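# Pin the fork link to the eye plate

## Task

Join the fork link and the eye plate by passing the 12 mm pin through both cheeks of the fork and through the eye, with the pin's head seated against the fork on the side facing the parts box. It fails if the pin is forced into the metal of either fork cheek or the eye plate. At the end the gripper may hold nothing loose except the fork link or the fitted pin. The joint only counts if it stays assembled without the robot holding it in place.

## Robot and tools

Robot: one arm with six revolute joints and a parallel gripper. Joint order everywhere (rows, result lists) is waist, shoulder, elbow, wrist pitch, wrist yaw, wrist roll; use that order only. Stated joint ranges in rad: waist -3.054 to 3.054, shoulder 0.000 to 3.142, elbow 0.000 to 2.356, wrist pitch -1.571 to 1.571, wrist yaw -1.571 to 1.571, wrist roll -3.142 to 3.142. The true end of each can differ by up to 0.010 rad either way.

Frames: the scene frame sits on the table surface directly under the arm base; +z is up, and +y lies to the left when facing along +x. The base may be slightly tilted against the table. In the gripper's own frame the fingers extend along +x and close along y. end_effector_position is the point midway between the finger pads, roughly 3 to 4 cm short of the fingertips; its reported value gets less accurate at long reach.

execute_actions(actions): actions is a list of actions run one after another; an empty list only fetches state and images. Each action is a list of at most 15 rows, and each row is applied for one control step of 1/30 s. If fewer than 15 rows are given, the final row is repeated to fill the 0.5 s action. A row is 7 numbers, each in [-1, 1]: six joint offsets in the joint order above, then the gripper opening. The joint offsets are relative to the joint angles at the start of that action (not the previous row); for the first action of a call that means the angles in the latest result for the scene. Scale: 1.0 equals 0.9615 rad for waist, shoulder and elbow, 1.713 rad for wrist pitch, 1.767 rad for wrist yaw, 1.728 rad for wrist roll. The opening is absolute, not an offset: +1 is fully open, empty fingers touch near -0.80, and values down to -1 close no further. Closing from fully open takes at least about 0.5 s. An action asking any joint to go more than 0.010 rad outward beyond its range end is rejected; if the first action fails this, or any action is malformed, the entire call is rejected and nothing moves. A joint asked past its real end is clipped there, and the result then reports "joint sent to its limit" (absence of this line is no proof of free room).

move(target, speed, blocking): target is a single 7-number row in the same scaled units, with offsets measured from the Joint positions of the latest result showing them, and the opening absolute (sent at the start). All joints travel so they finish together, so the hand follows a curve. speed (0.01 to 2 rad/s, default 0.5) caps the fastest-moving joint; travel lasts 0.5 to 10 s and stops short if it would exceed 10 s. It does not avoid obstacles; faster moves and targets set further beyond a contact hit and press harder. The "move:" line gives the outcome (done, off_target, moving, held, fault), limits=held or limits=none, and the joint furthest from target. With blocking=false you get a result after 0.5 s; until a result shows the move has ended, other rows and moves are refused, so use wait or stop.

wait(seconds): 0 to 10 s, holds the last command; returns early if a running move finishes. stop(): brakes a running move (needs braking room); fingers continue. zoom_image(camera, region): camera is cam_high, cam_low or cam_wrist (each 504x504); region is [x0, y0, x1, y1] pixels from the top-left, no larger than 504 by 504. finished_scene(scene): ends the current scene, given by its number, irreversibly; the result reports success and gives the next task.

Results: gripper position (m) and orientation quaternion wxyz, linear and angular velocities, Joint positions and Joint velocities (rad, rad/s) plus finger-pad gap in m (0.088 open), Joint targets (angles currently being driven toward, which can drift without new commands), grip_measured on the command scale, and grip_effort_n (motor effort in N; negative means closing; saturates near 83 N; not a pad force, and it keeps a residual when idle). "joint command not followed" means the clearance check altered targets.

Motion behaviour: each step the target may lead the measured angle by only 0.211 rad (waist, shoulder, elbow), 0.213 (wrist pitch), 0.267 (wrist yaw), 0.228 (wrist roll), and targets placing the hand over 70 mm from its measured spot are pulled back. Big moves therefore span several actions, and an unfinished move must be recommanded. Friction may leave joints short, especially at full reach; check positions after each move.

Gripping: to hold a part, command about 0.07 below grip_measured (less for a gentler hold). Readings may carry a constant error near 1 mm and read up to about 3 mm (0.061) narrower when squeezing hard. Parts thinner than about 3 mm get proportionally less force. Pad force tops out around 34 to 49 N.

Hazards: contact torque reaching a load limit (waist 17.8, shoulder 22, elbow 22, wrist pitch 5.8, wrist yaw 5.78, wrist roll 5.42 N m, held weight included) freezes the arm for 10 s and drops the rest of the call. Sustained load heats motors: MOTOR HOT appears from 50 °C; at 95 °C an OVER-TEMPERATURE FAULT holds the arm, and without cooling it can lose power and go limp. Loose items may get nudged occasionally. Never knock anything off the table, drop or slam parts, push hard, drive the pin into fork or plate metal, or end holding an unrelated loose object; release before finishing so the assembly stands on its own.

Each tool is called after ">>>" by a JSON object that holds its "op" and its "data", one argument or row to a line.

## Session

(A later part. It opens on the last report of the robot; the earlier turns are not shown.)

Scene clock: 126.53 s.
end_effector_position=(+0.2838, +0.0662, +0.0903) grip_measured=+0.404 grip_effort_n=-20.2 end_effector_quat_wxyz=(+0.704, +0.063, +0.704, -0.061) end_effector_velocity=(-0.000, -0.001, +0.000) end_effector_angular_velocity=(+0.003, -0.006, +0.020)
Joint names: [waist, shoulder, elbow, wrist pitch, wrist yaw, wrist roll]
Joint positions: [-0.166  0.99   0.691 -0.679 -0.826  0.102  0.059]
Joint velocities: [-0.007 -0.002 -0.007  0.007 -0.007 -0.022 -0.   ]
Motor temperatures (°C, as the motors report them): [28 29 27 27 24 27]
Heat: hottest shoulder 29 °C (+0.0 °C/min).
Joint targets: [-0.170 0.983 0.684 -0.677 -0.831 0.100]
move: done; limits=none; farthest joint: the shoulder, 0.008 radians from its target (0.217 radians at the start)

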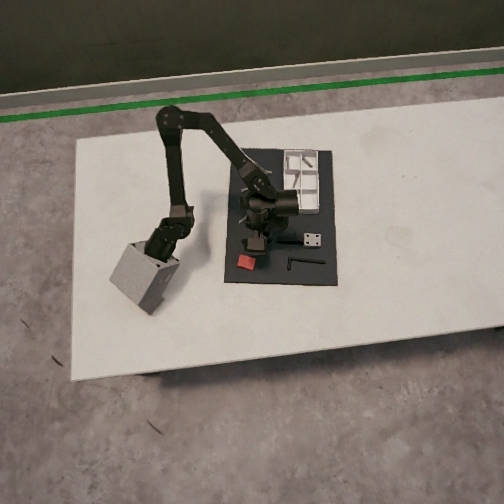

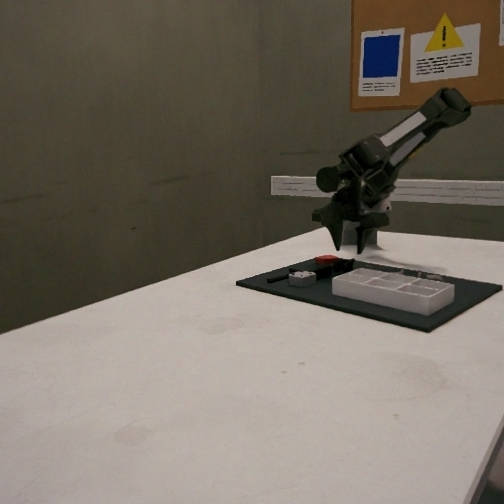

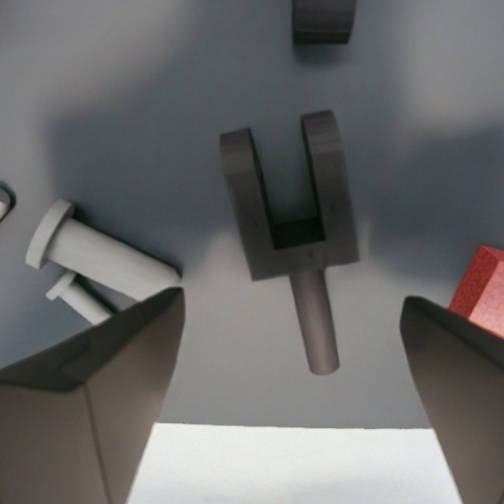

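>>> {"op": "move", "data": {
  "target": [0.137,0.147,-0.037,0.157,0.047,0.087,0.4],
  "speed": 0.3
}}

>>> {"op": "move", "data": {
  "target": [0,0,0,0,0,0,-0.22]
}}

Scene clock: 136.50 s.
end_effector_position=(+0.2969, +0.0588, +0.0502) grip_measured=+0.404 grip_effort_n=-19.8 end_effector_quat_wxyz=(+0.705, +0.063, +0.704, -0.062) end_effector_velocity=(-0.004, -0.002, +0.000) end_effector_angular_velocity=(-0.010, +0.014, -0.009)
Joint names: [waist, shoulder, elbow, wrist pitch, wrist yaw, wrist roll]
Joint positions: [-0.037  1.124  0.662 -0.412 -0.748  0.25   0.059]
Joint velocities: [-0.002 -0.002 -0.002 -0.022  0.007 -0.007 -0.   ]
Motor temperatures (°C, as the motors report them): [28 29 26 27 24 27]
Heat: hottest shoulder 29 °C (+0.0 °C/min).
Joint targets: [-0.034 1.132 0.656 -0.410 -0.743 0.253]
move: done; limits=none; farthest joint: the shoulder, 0.008 radians from its target (0.141 radians at the start)

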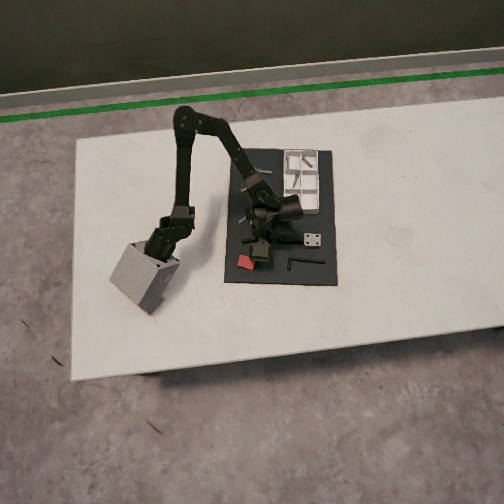

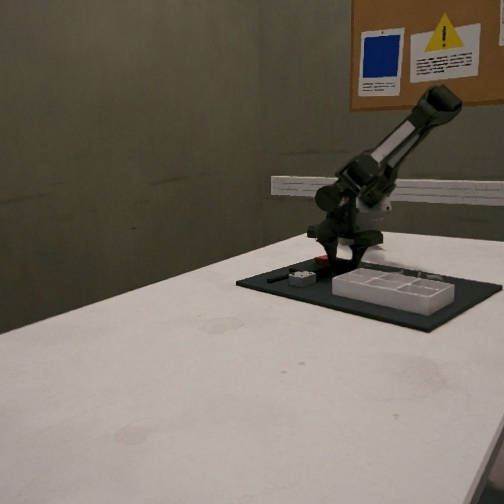

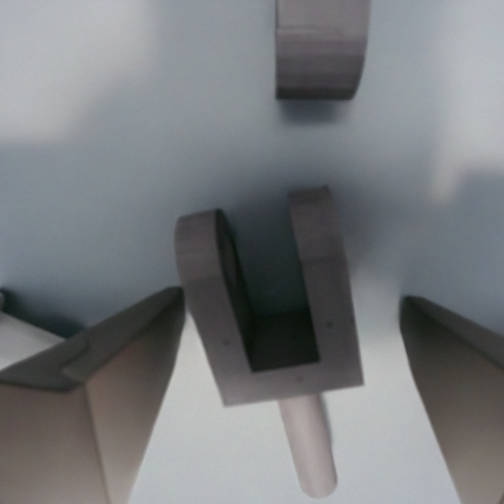

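Scene clock: 137.00 s.
end_effector_position=(+0.2971, +0.0593, +0.0502) grip_measured=-0.126 grip_effort_n=-83.5 end_effector_quat_wxyz=(+0.705, +0.063, +0.704, -0.061) end_effector_velocity=(-0.004, +0.000, +0.000) end_effector_angular_velocity=(+0.005, +0.015, -0.009)
Joint names: [waist, shoulder, elbow, wrist pitch, wrist yaw, wrist roll]
Joint positions: [-0.037  1.124  0.662 -0.41  -0.75   0.25   0.033]
Joint velocities: [-0.002 -0.002 -0.002 -0.022 -0.007 -0.007  0.   ]
Motor temperatures (°C, as the motors report them): [28 29 26 27 24 27]
Heat: hottest shoulder 29 °C (+0.0 °C/min).
Joint targets: [-0.037 1.124 0.662 -0.412 -0.748 0.250]
move: done; limits=none; farthest joint: the wrist pitch, 0.002 radians from its target (0.000 radians at the start)

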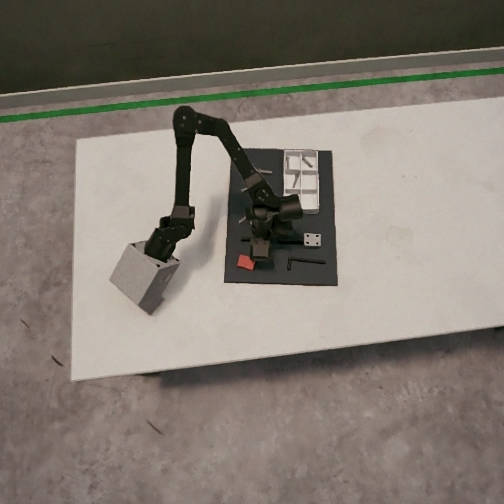

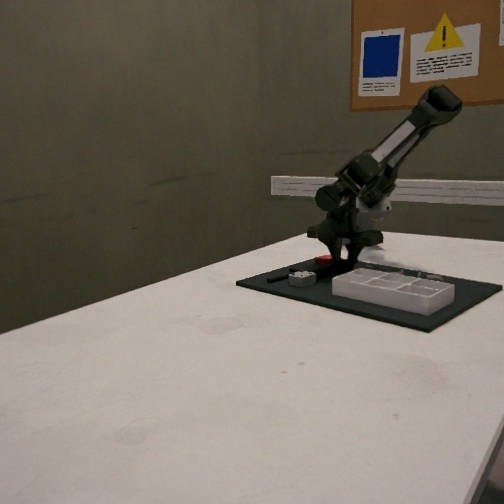

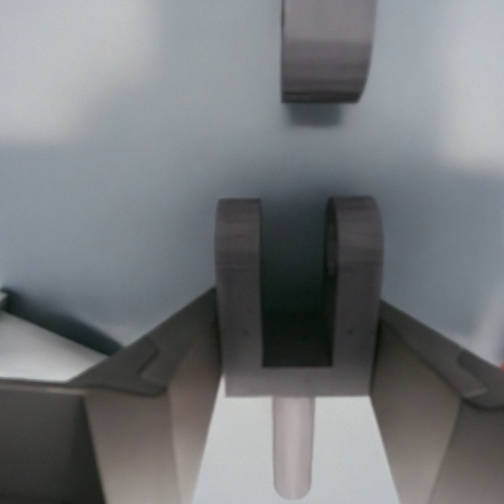

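>>> {"op": "move", "data": {
  "target": [-0.035,0.066,0.069,-0.014,-0.012,-0.02,-0.22],
  "speed": 0.1
}}

Scene clock: 146.33 s.
end_effector_position=(+0.3010, +0.0580, +0.0504) grip_measured=-0.126 grip_effort_n=-83.5 end_effector_quat_wxyz=(+0.694, +0.077, +0.713, -0.058) end_effector_velocity=(-0.003, +0.000, +0.000) end_effector_angular_velocity=(+0.005, +0.015, -0.009)
Joint names: [waist, shoulder, elbow, wrist pitch, wrist yaw, wrist roll]
Joint positions: [-0.058  1.17   0.705 -0.457 -0.791  0.22   0.033]
Joint velocities: [-0.002  0.002  0.002 -0.022 -0.007 -0.007 -0.   ]
Motor temperatures (°C, as the motors report them): [28 29 26 27 24 27]
Heat: hottest shoulder 29 °C (+0.0 °C/min).
Joint targets: [-0.071 1.187 0.728 -0.435 -0.772 0.216]
move: off_target; limits=none; farthest joint: the elbow, 0.024 radians from its target (0.066 radians at the start)

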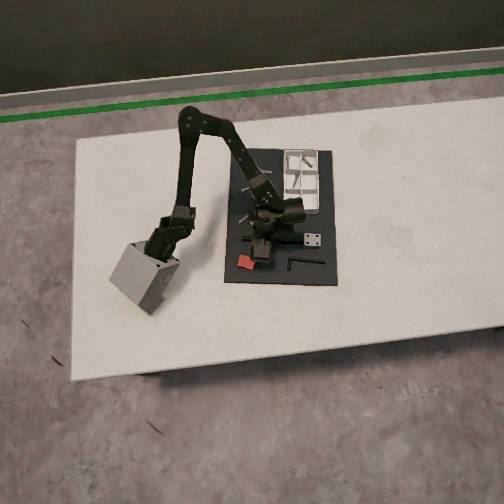

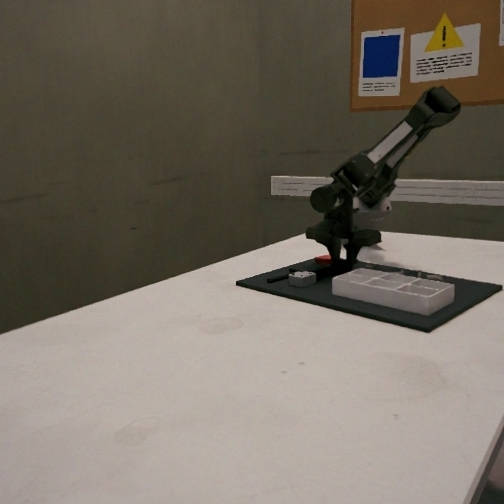

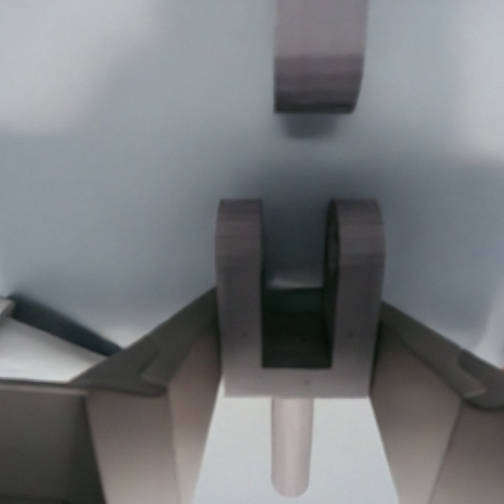

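>>> {"op": "move", "data": {
  "target": [-0.032,0,0.033,-0.004,0.011,-0.013,-0.22],
  "speed": 0.1
}}

Scene clock: 162.40 s.
end_effector_position=(+0.3105, +0.0530, +0.0562) grip_measured=-0.126 grip_effort_n=-83.5 end_effector_quat_wxyz=(+0.705, +0.062, +0.704, -0.061) end_effector_velocity=(-0.004, -0.004, -0.000) end_effector_angular_velocity=(-0.012, +0.008, -0.023)
Joint names: [waist, shoulder, elbow, wrist pitch, wrist yaw, wrist roll]
Joint positions: [-0.082  1.17   0.727 -0.462 -0.777  0.2    0.033]
Joint velocities: [-0.007  0.002 -0.007 -0.007  0.007  0.007 -0.   ]
Motor temperatures (°C, as the motors report them): [29 28 28 30 24 27]
Heat: hottest wrist pitch 30 °C (+2.0 °C/min).
Joint targets: [-0.089 1.170 0.736 -0.464 -0.771 0.198]
move: done; limits=none; farthest joint: the elbow, 0.010 radians from its target (0.032 radians at the start)

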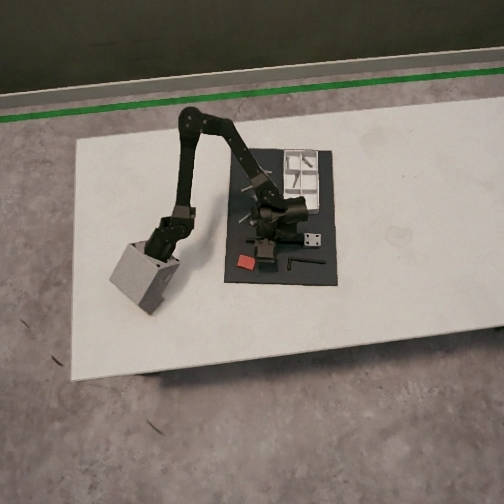

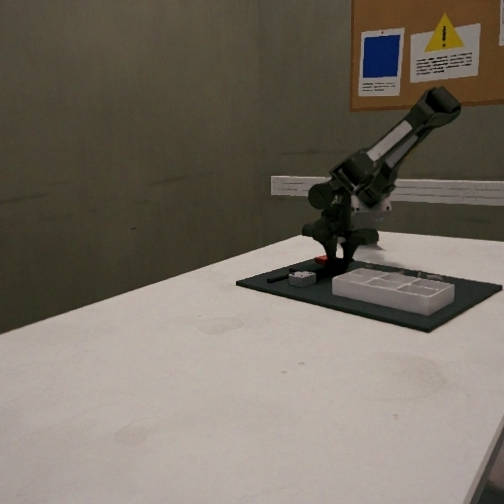

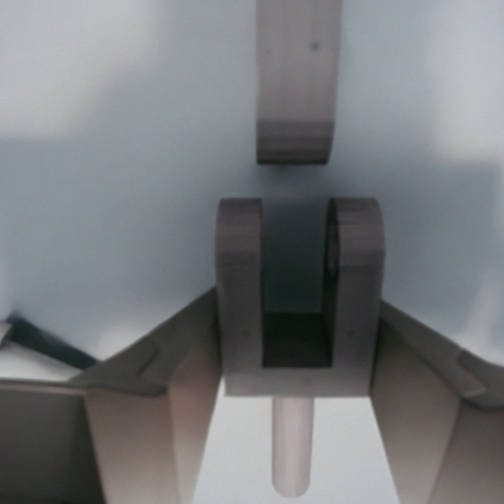

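>>> {"op": "move", "data": {
  "target": [-0.007,0.022,0.033,-0.005,0.003,0,-0.22],
  "speed": 0.05
}}

>>> {"op": "zoom_image", "data": {
  "camera": "cam_wrist",
  "region": [200,100,400,300]
}}

Scene clock: 166.80 s.
end_effector_position=(+0.3156, +0.0531, +0.0562) grip_measured=-0.126 grip_effort_n=-83.5 end_effector_quat_wxyz=(+0.705, +0.062, +0.704, -0.061) end_effector_velocity=(+0.002, +0.002, +0.000) end_effector_angular_velocity=(+0.009, -0.007, +0.017)
Joint names: [waist, shoulder, elbow, wrist pitch, wrist yaw, wrist roll]
Joint positions: [-0.082  1.185  0.749 -0.469 -0.776  0.2    0.033]
Joint velocities: [ 0.002 -0.002  0.002  0.007 -0.007 -0.007 -0.   ]
Motor temperatures (°C, as the motors report them): [29 28 28 29 24 27]
Heat: hottest waist 29 °C (+1.0 °C/min).
Joint targets: [-0.088 1.191 0.758 -0.471 -0.771 0.200]
move: done; limits=none; farthest joint: the elbow, 0.010 radians from its target (0.032 radians at the start)

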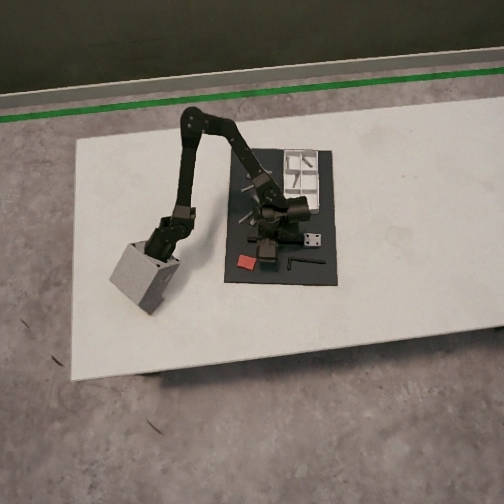

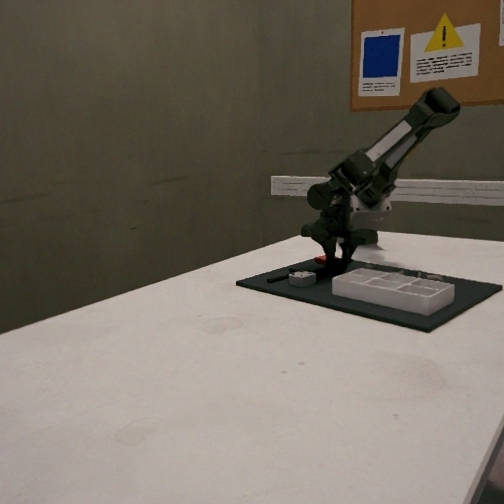

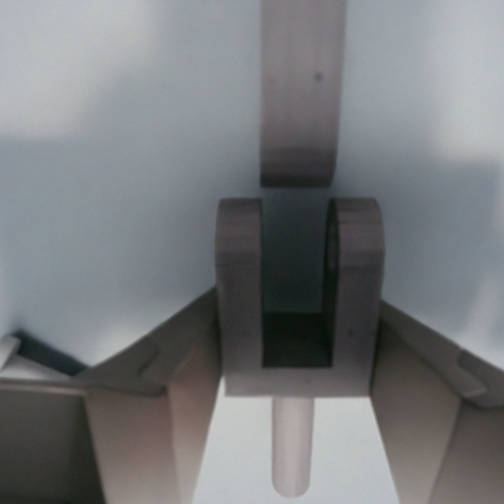

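Region (200, 100, 400, 300) of cam_wrist's 504x504 image, scaled by 2.520, with more detail than that image has.

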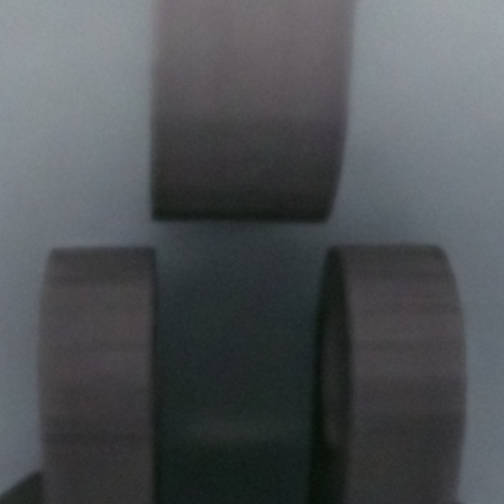

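>>> {"op": "move", "data": {
  "target": [-0.007,0.017,0.028,-0.0045,0.001,0,-0.22],
  "speed": 0.04
}}

>>> {"op": "zoom_image", "data": {
  "camera": "cam_wrist",
  "region": [200,100,400,300]
}}

Scene clock: 170.40 s.
end_effector_position=(+0.3198, +0.0535, +0.0565) grip_measured=-0.126 grip_effort_n=-83.5 end_effector_quat_wxyz=(+0.705, +0.062, +0.704, -0.060) end_effector_velocity=(-0.007, -0.001, -0.001) end_effector_angular_velocity=(+0.005, +0.021, -0.016)
Joint names: [waist, shoulder, elbow, wrist pitch, wrist yaw, wrist roll]
Joint positions: [-0.082  1.196  0.766 -0.475 -0.776  0.2    0.033]
Joint velocities: [-0.002  0.002 -0.007 -0.022 -0.007 -0.007  0.   ]
Motor temperatures (°C, as the motors report them): [29 28 28 29 24 27]
Heat: hottest waist 29 °C (+1.0 °C/min).
Joint targets: [-0.088 1.202 0.776 -0.477 -0.775 0.200]
move: done; limits=none; farthest joint: the elbow, 0.010 radians from its target (0.027 radians at the start)

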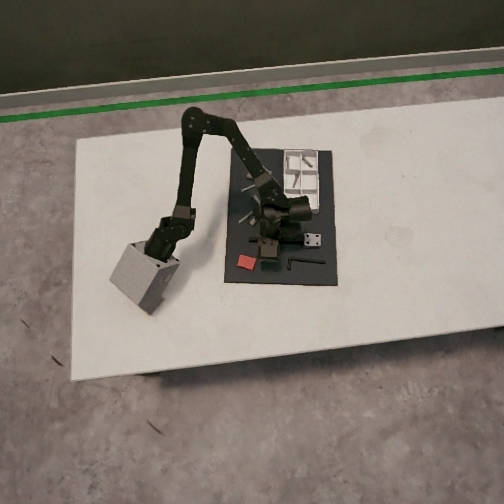

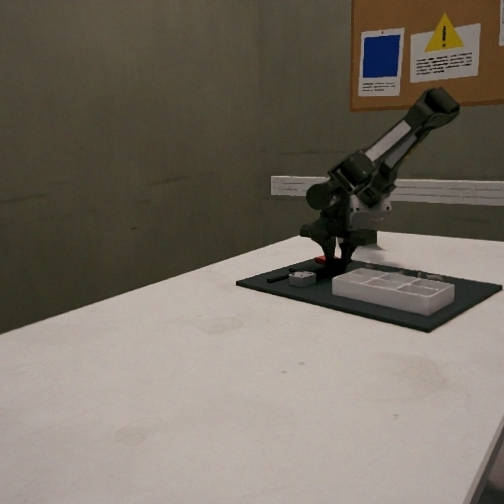

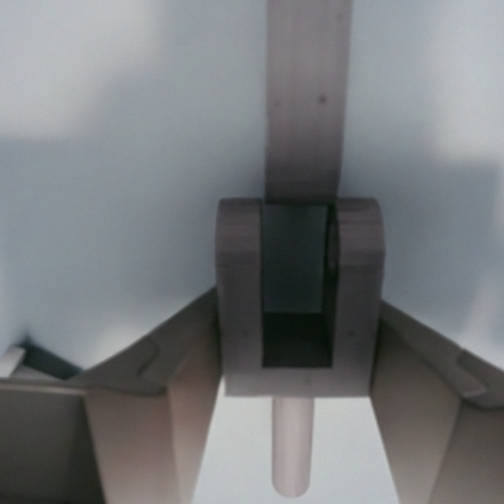

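Region (200, 100, 400, 300) of cam_wrist's 504x504 image, scaled by 2.520, with more detail than that image has.

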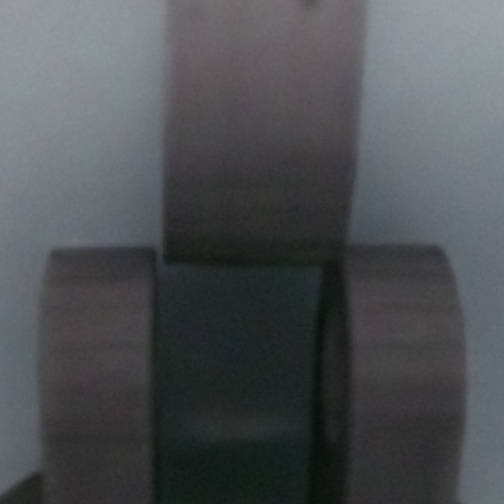

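>>> {"op": "move", "data": {
  "target": [-0.0098,0.004,0.008,-0.001,0,0,-0.22],
  "speed": 0.02
}}

>>> {"op": "zoom_image", "data": {
  "camera": "cam_wrist",
  "region": [200,100,400,300]
}}

Scene clock: 173.97 s.
end_effector_position=(+0.3200, +0.0529, +0.0568) grip_measured=-0.126 grip_effort_n=-83.5 end_effector_quat_wxyz=(+0.706, +0.062, +0.703, -0.061) end_effector_velocity=(-0.002, +0.001, +0.000) end_effector_angular_velocity=(+0.006, +0.004, +0.001)
Joint names: [waist, shoulder, elbow, wrist pitch, wrist yaw, wrist roll]
Joint positions: [-0.084  1.196  0.766 -0.475 -0.776  0.2    0.033]
Joint velocities: [-0.002 -0.002 -0.002 -0.007 -0.007 -0.007 -0.   ]
Motor temperatures (°C, as the motors report them): [29 28 28 29 24 27]
Heat: hottest waist 29 °C (+1.0 °C/min).
Joint targets: [-0.091 1.200 0.774 -0.477 -0.776 0.200]
move: done; limits=none; farthest joint: the waist, 0.008 radians from its target (0.010 radians at the start)

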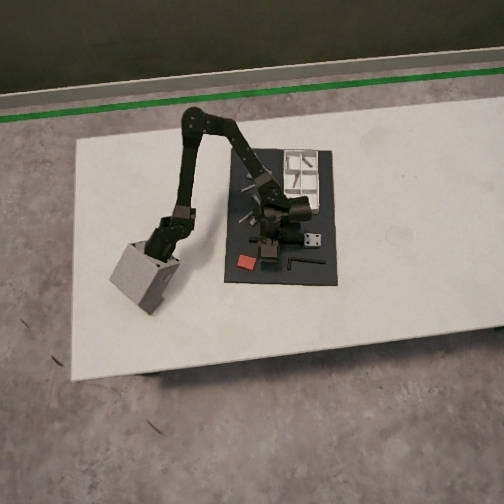

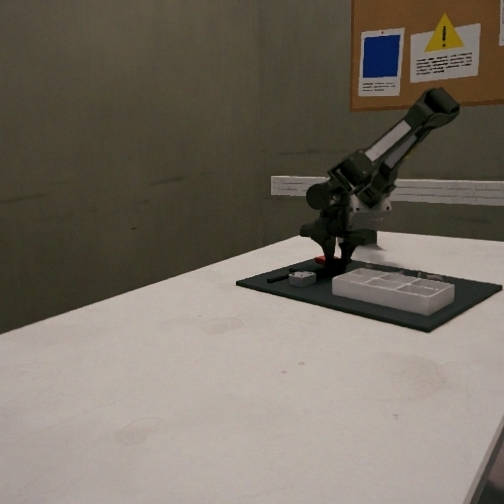

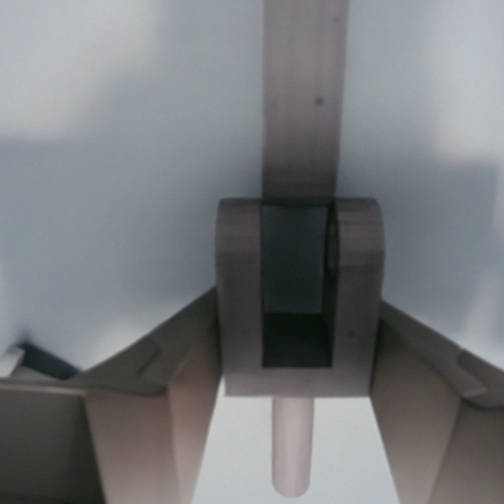

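Region (200, 100, 400, 300) of cam_wrist's 504x504 image, scaled by 2.520, with more detail than that image has.

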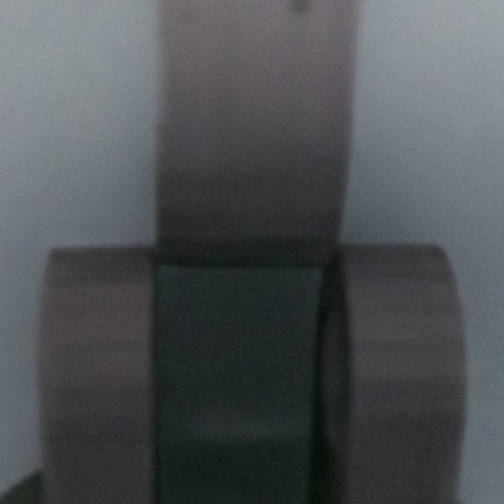

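>>> {"op": "execute_actions", "data": {
  "actions": [
    [[-0.007,0.006,0.010,0,0,0,-0.22],[-0.007,0.008,0.012,0,0,0,-0.22],[-0.007,0.010,0.014,0,0,0,-0.22],[-0.007,0.012,0.016,0,0,0,-0.22],[-0.007,0.014,0.018,0,0,0,-0.22],[-0.007,0.016,0.020,0,0,0,-0.22],[-0.007,0.018,0.022,0,0,0,-0.22],[-0.007,0.020,0.024,0,0,0,-0.22],[-0.007,0.022,0.026,0,0,0,-0.22],[-0.007,0.024,0.028,0,0,0,-0.22],[-0.007,0.026,0.030,0,0,0,-0.22],[-0.007,0.028,0.032,0,0,0,-0.22],[-0.007,0.030,0.034,0,0,0,-0.22],[-0.007,0.032,0.036,0,0,0,-0.22],[-0.007,0.034,0.038,0,0,0,-0.22]]
  ]
}}

>>> {"op": "wait", "data": {
  "seconds": 0.3
}}

Scene clock: 178.73 s.
end_effector_position=(+0.3257, +0.0520, +0.0558) grip_measured=-0.126 grip_effort_n=-83.5 end_effector_quat_wxyz=(+0.706, +0.062, +0.703, -0.061) end_effector_velocity=(+0.014, -0.004, -0.002) end_effector_angular_velocity=(-0.009, +0.000, +0.004)
Joint names: [waist, shoulder, elbow, wrist pitch, wrist yaw, wrist roll]
Joint positions: [-0.084  1.217  0.788 -0.475 -0.776  0.2    0.033]
Joint velocities: [-0.002  0.051  0.056 -0.007  0.007 -0.007  0.   ]
Motor temperatures (°C, as the motors report them): [29 28 28 29 24 27]
Heat: hottest waist 29 °C (+0.0 °C/min).
Joint targets: [-0.090 1.229 0.803 -0.475 -0.776 0.200]

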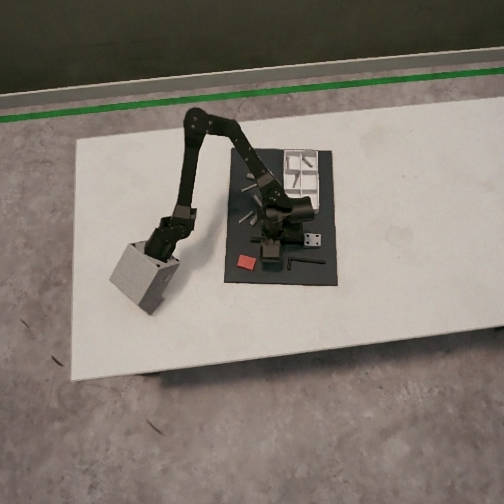

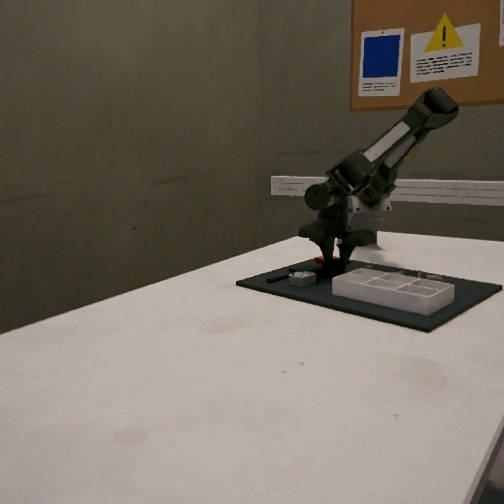

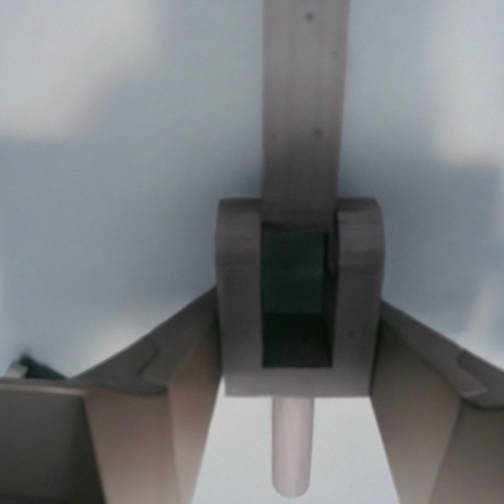

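Scene clock: 179.03 s.
end_effector_position=(+0.3271, +0.0518, +0.0555) grip_measured=-0.126 grip_effort_n=-83.5 end_effector_quat_wxyz=(+0.706, +0.061, +0.703, -0.061) end_effector_velocity=(-0.000, -0.002, +0.000) end_effector_angular_velocity=(-0.009, +0.004, +0.001)
Joint names: [waist, shoulder, elbow, wrist pitch, wrist yaw, wrist roll]
Joint positions: [-0.084  1.222  0.794 -0.475 -0.776  0.2    0.033]
Joint velocities: [-0.002  0.002  0.002 -0.007  0.007 -0.007 -0.   ]
Motor temperatures (°C, as the motors report them): [29 28 28 29 24 27]
Heat: hottest waist 29 °C (+0.0 °C/min).
Joint targets: [-0.090 1.229 0.803 -0.475 -0.776 0.200]
wait: 0.30 s; at rest by 0.27 s

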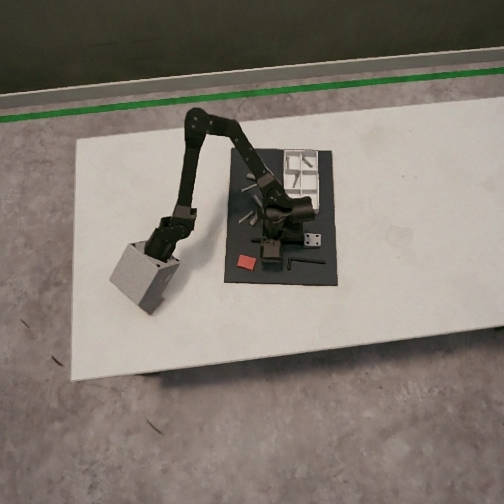

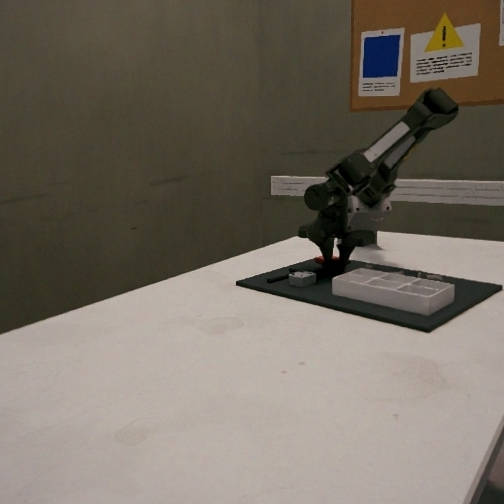

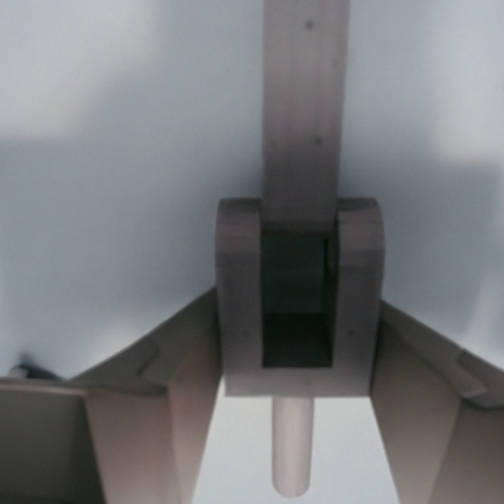

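>>> {"op": "move", "data": {
  "target": [-0.007,0.064,0.071,-0.002,0,0,-0.22],
  "speed": 0.06
}}

>>> {"op": "zoom_image", "data": {
  "camera": "cam_wrist",
  "region": [200,170,400,380]
}}

Scene clock: 184.10 s.
end_effector_position=(+0.3420, +0.0498, +0.0526) grip_measured=-0.126 grip_effort_n=-83.5 end_effector_quat_wxyz=(+0.707, +0.061, +0.702, -0.060) end_effector_velocity=(-0.002, +0.003, +0.001) end_effector_angular_velocity=(+0.020, +0.005, -0.014)
Joint names: [waist, shoulder, elbow, wrist pitch, wrist yaw, wrist roll]
Joint positions: [-0.083  1.276  0.853 -0.478 -0.777  0.2    0.033]
Joint velocities: [-0.002 -0.002 -0.002 -0.007 -0.022  0.007 -0.   ]
Motor temperatures (°C, as the motors report them): [30 28 28 28 24 27]
Heat: hottest waist 30 °C (+1.0 °C/min).
Joint targets: [-0.091 1.283 0.862 -0.479 -0.776 0.200]
move: done; limits=none; farthest joint: the elbow, 0.009 radians from its target (0.068 radians at the start)

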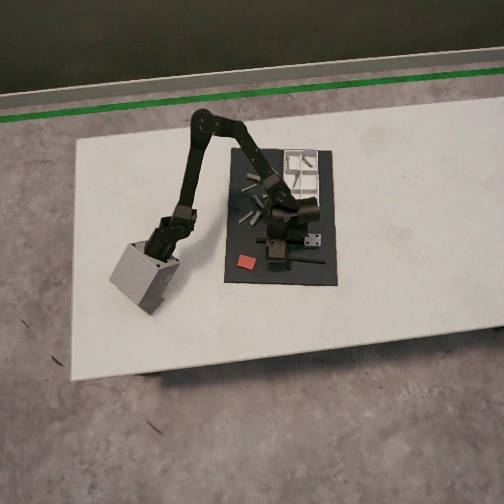

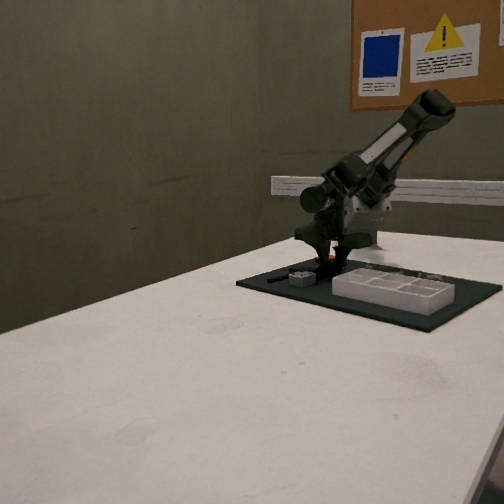

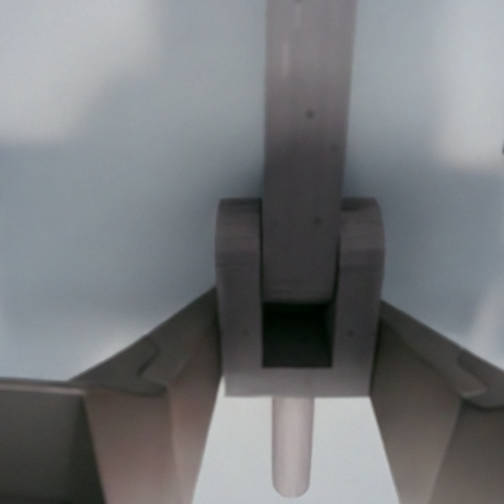

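Region (200, 170, 400, 380) of cam_wrist's 504x504 image, scaled by 2.400, with more detail than that image has; it fills the left 480 columns of this view, and the rest is white.

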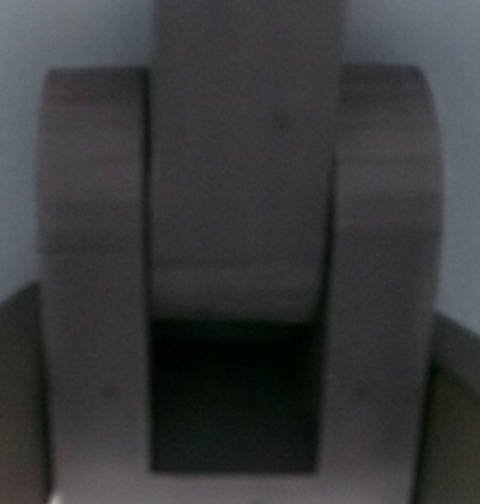

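>>> {"op": "move", "data": {
  "target": [-0.007,0,0.005,0,0,0,0.3]
}}

>>> {"op": "zoom_image", "data": {
  "camera": "cam_wrist",
  "region": [200,170,400,380]
}}

>>> {"op": "move", "data": {
  "target": [-0.095,-0.07,0.05,-0.1,-0.033,-0.055,0.3]
}}

>>> {"op": "move", "data": {
  "target": [0.2,-0.465,0.08,-0.222,0.07,0.117,1]
}}

Scene clock: 191.57 s.
end_effector_position=(+0.3421, +0.0490, +0.0530) grip_measured=+0.295 grip_effort_n=18.8 end_effector_quat_wxyz=(+0.707, +0.061, +0.702, -0.061) end_effector_velocity=(-0.002, +0.001, +0.001) end_effector_angular_velocity=(+0.006, +0.004, +0.001)
Joint names: [waist, shoulder, elbow, wrist pitch, wrist yaw, wrist roll]
Joint positions: [-0.086  1.276  0.853 -0.478 -0.777  0.2    0.053]
Joint velocities: [-0.002 -0.002 -0.002 -0.007 -0.007 -0.007  0.   ]
Motor temperatures (°C, as the motors report them): [30 28 28 28 24 27]
Heat: hottest waist 30 °C (+1.0 °C/min).
Joint targets: [-0.089 1.276 0.858 -0.478 -0.777 0.200]
move: done; limits=none; farthest joint: the elbow, 0.005 radians from its target (0.005 radians at the start)

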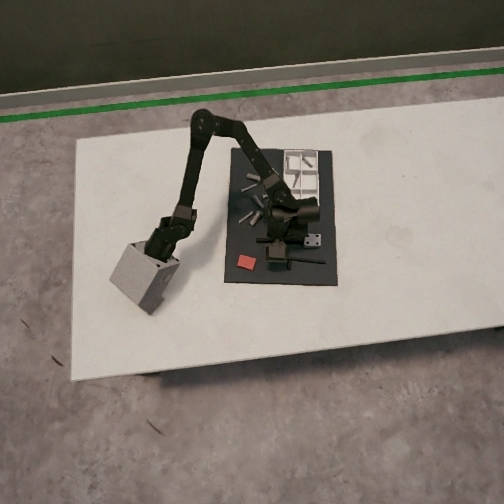

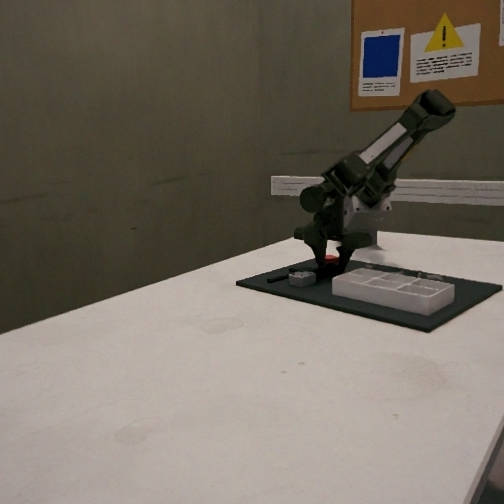

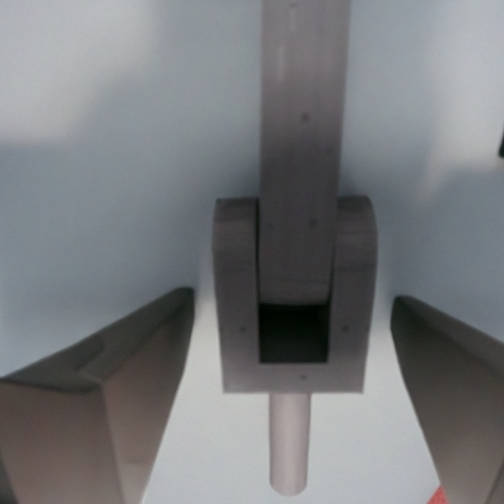

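Region (200, 170, 400, 380) of cam_wrist's 504x504 image, scaled by 2.400, with more detail than that image has; it fills the left 480 columns of this view, and the rest is white.

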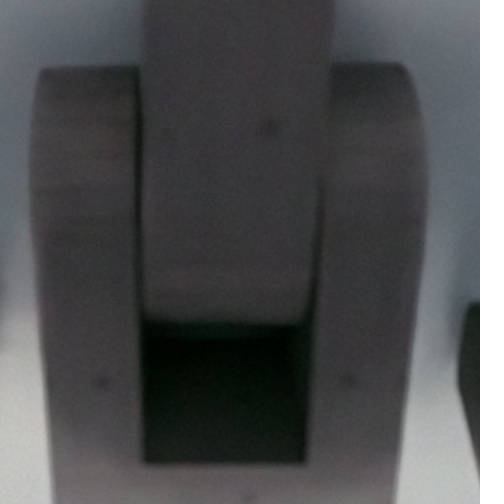

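Scene clock: 192.53 s.
end_effector_position=(+0.3403, +0.0517, +0.0830) grip_measured=+0.296 grip_effort_n=18.8 end_effector_quat_wxyz=(+0.707, +0.064, +0.701, -0.063) end_effector_velocity=(-0.004, +0.001, +0.000) end_effector_angular_velocity=(+0.007, +0.013, +0.004)
Joint names: [waist, shoulder, elbow, wrist pitch, wrist yaw, wrist roll]
Joint positions: [-0.174  1.218  0.894 -0.647 -0.83   0.108  0.054]
Joint velocities: [-0.002 -0.002 -0.002 -0.022 -0.007 -0.022  0.   ]
Motor temperatures (°C, as the motors report them): [30 28 28 28 24 27]
Heat: hottest waist 30 °C (+1.0 °C/min).
Joint targets: [-0.177 1.209 0.901 -0.649 -0.835 0.105]
move: done; limits=none; farthest joint: the shoulder, 0.009 radians from its target (0.067 radians at the start)

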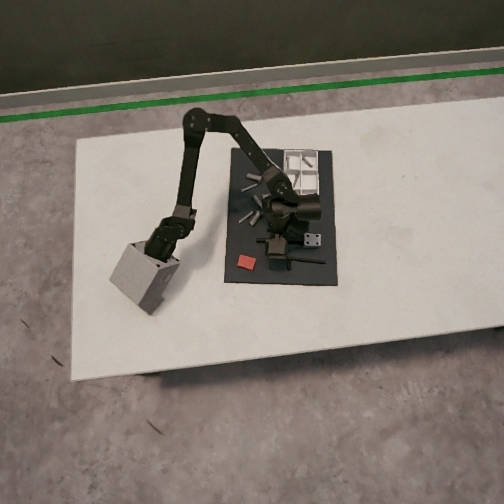

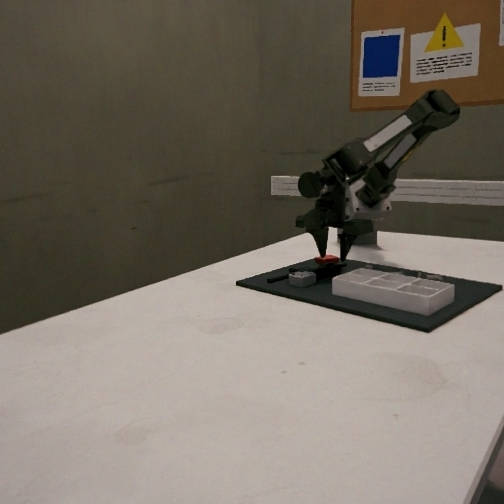

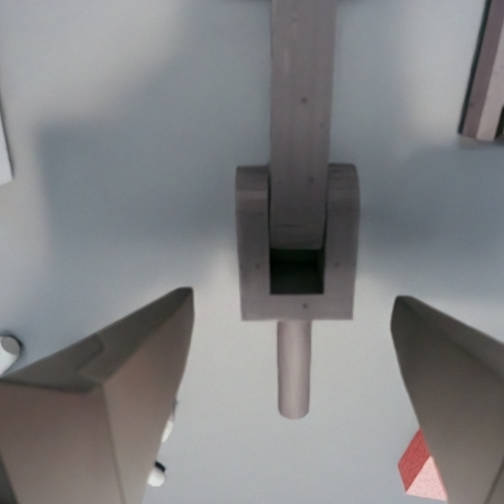

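Scene clock: 194.03 s.
end_effector_position=(+0.2906, +0.1573, +0.1488) grip_measured=+1.000 grip_effort_n=18.8 end_effector_quat_wxyz=(+0.704, +0.064, +0.705, -0.065) end_effector_velocity=(-0.006, +0.001, -0.000) end_effector_angular_velocity=(+0.007, +0.019, -0.006)
Joint names: [waist, shoulder, elbow, wrist pitch, wrist yaw, wrist roll]
Joint positions: [ 0.015  0.779  0.963 -1.026 -0.711  0.307  0.088]
Joint velocities: [ 0.002 -0.007 -0.007 -0.022 -0.007 -0.007  0.   ]
Motor temperatures (°C, as the motors report them): [30 28 28 28 24 27]
Heat: hottest waist 30 °C (+1.0 °C/min).
Joint targets: [0.019 0.771 0.971 -1.028 -0.706 0.310]
move: done; limits=none; farthest joint: the shoulder, 0.008 radians from its target (0.447 radians at the start)

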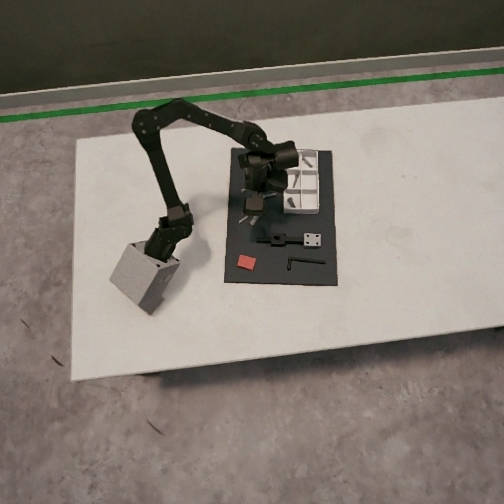

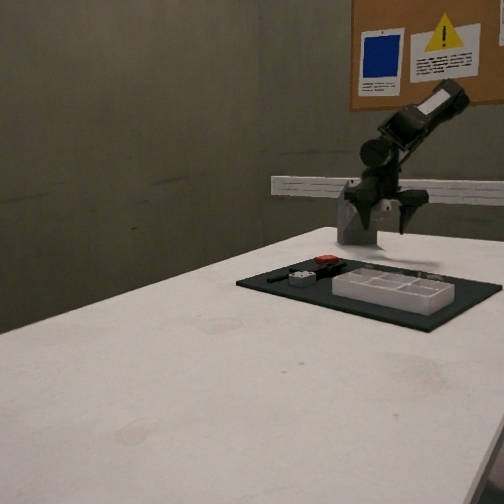

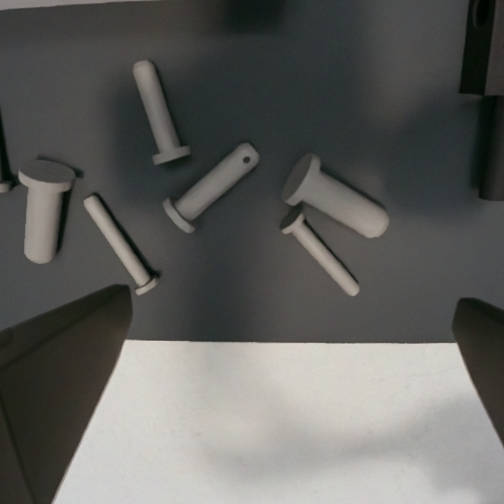

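>>> {"op": "move", "data": {
  "target": [0.509,0.127,-0.077,0.2235,0.207,0.711,-0.2],
  "speed": 0.8
}}

Scene clock: 203.00 s.
end_effector_position=(+0.2995, +0.1953, +0.0810) grip_measured=-0.196 grip_effort_n=-20.2 end_effector_quat_wxyz=(+0.616, +0.349, +0.616, -0.345) end_effector_velocity=(+0.002, +0.001, -0.001) end_effector_angular_velocity=(+0.013, -0.012, -0.003)
Joint names: [waist, shoulder, elbow, wrist pitch, wrist yaw, wrist roll]
Joint positions: [ 0.502  0.891  0.898 -0.645 -0.351  1.533  0.029]
Joint velocities: [-0.002 -0.002 -0.007  0.022 -0.007  0.007 -0.   ]
Motor temperatures (°C, as the motors report them): [29 29 28 28 24 27]
Heat: hottest waist 29 °C (+0.0 °C/min).
Joint targets: [0.505 0.901 0.889 -0.643 -0.346 1.536]
move: done; limits=none; farthest joint: the shoulder, 0.010 radians from its target (0.122 radians at the start)

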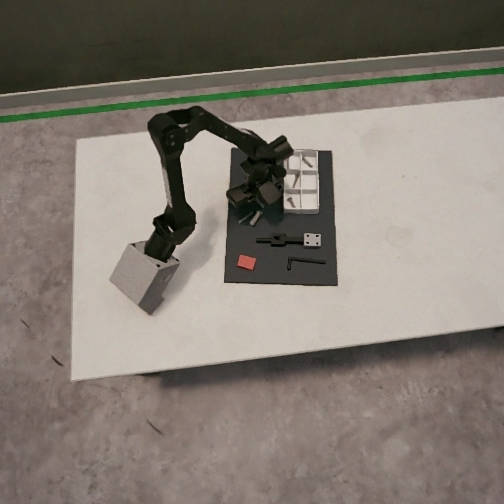

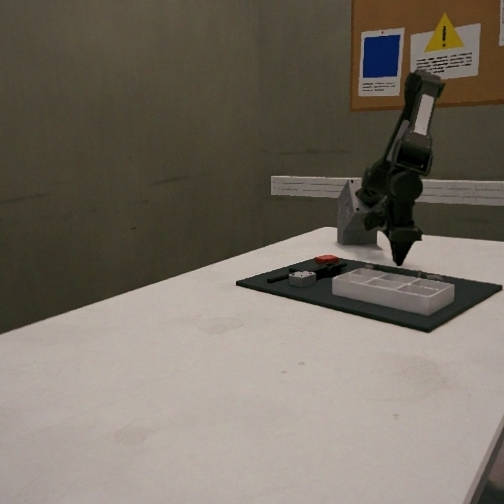

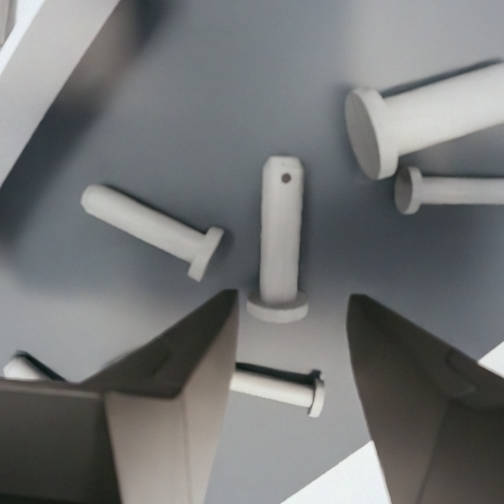

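>>> {"op": "move", "data": {
  "target": [0.092,0.109,-0.049,0.087,0.043,0.033,-0.33],
  "speed": 0.2
}}

Scene clock: 210.33 s.
end_effector_position=(+0.2994, +0.1986, +0.0481) grip_measured=-0.326 grip_effort_n=-18.8 end_effector_quat_wxyz=(+0.617, +0.349, +0.614, -0.347) end_effector_velocity=(+0.002, +0.001, -0.000) end_effector_angular_velocity=(+0.013, -0.011, -0.004)
Joint names: [waist, shoulder, elbow, wrist pitch, wrist yaw, wrist roll]
Joint positions: [ 0.584  0.979  0.86  -0.503 -0.28   1.587  0.023]
Joint velocities: [-0.002 -0.002 -0.007  0.022 -0.007  0.007 -0.   ]
Motor temperatures (°C, as the motors report them): [29 29 28 28 24 27]
Heat: hottest waist 29 °C (+1.0 °C/min).
Joint targets: [0.590 0.996 0.851 -0.496 -0.275 1.590]
move: off_target; limits=none; farthest joint: the shoulder, 0.016 radians from its target (0.105 radians at the start)

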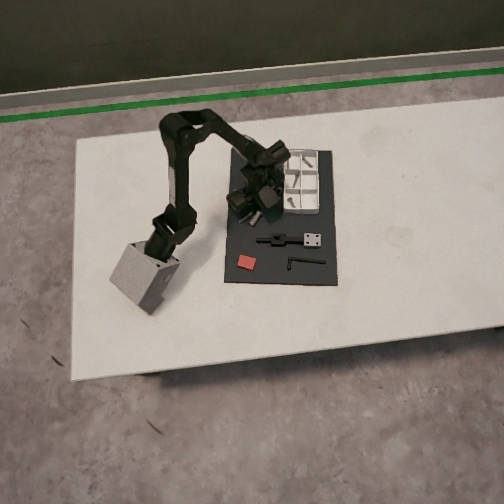

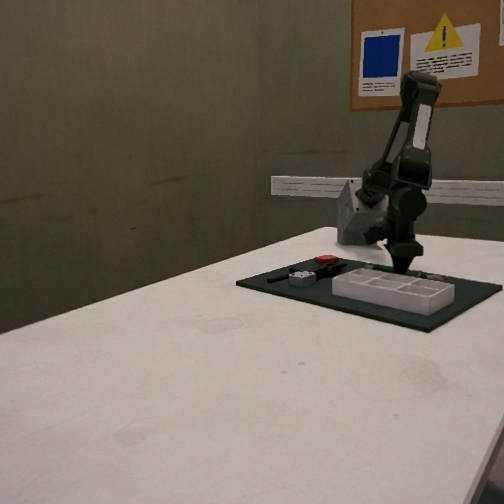

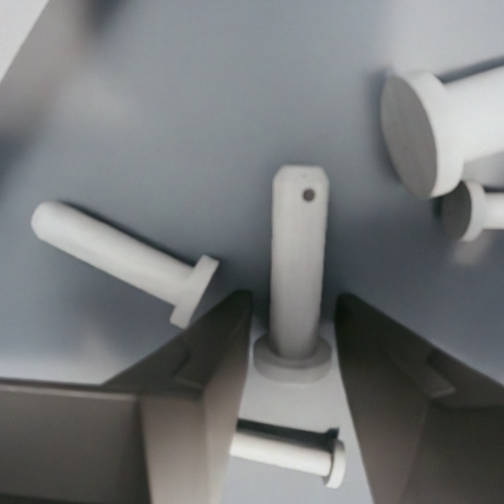

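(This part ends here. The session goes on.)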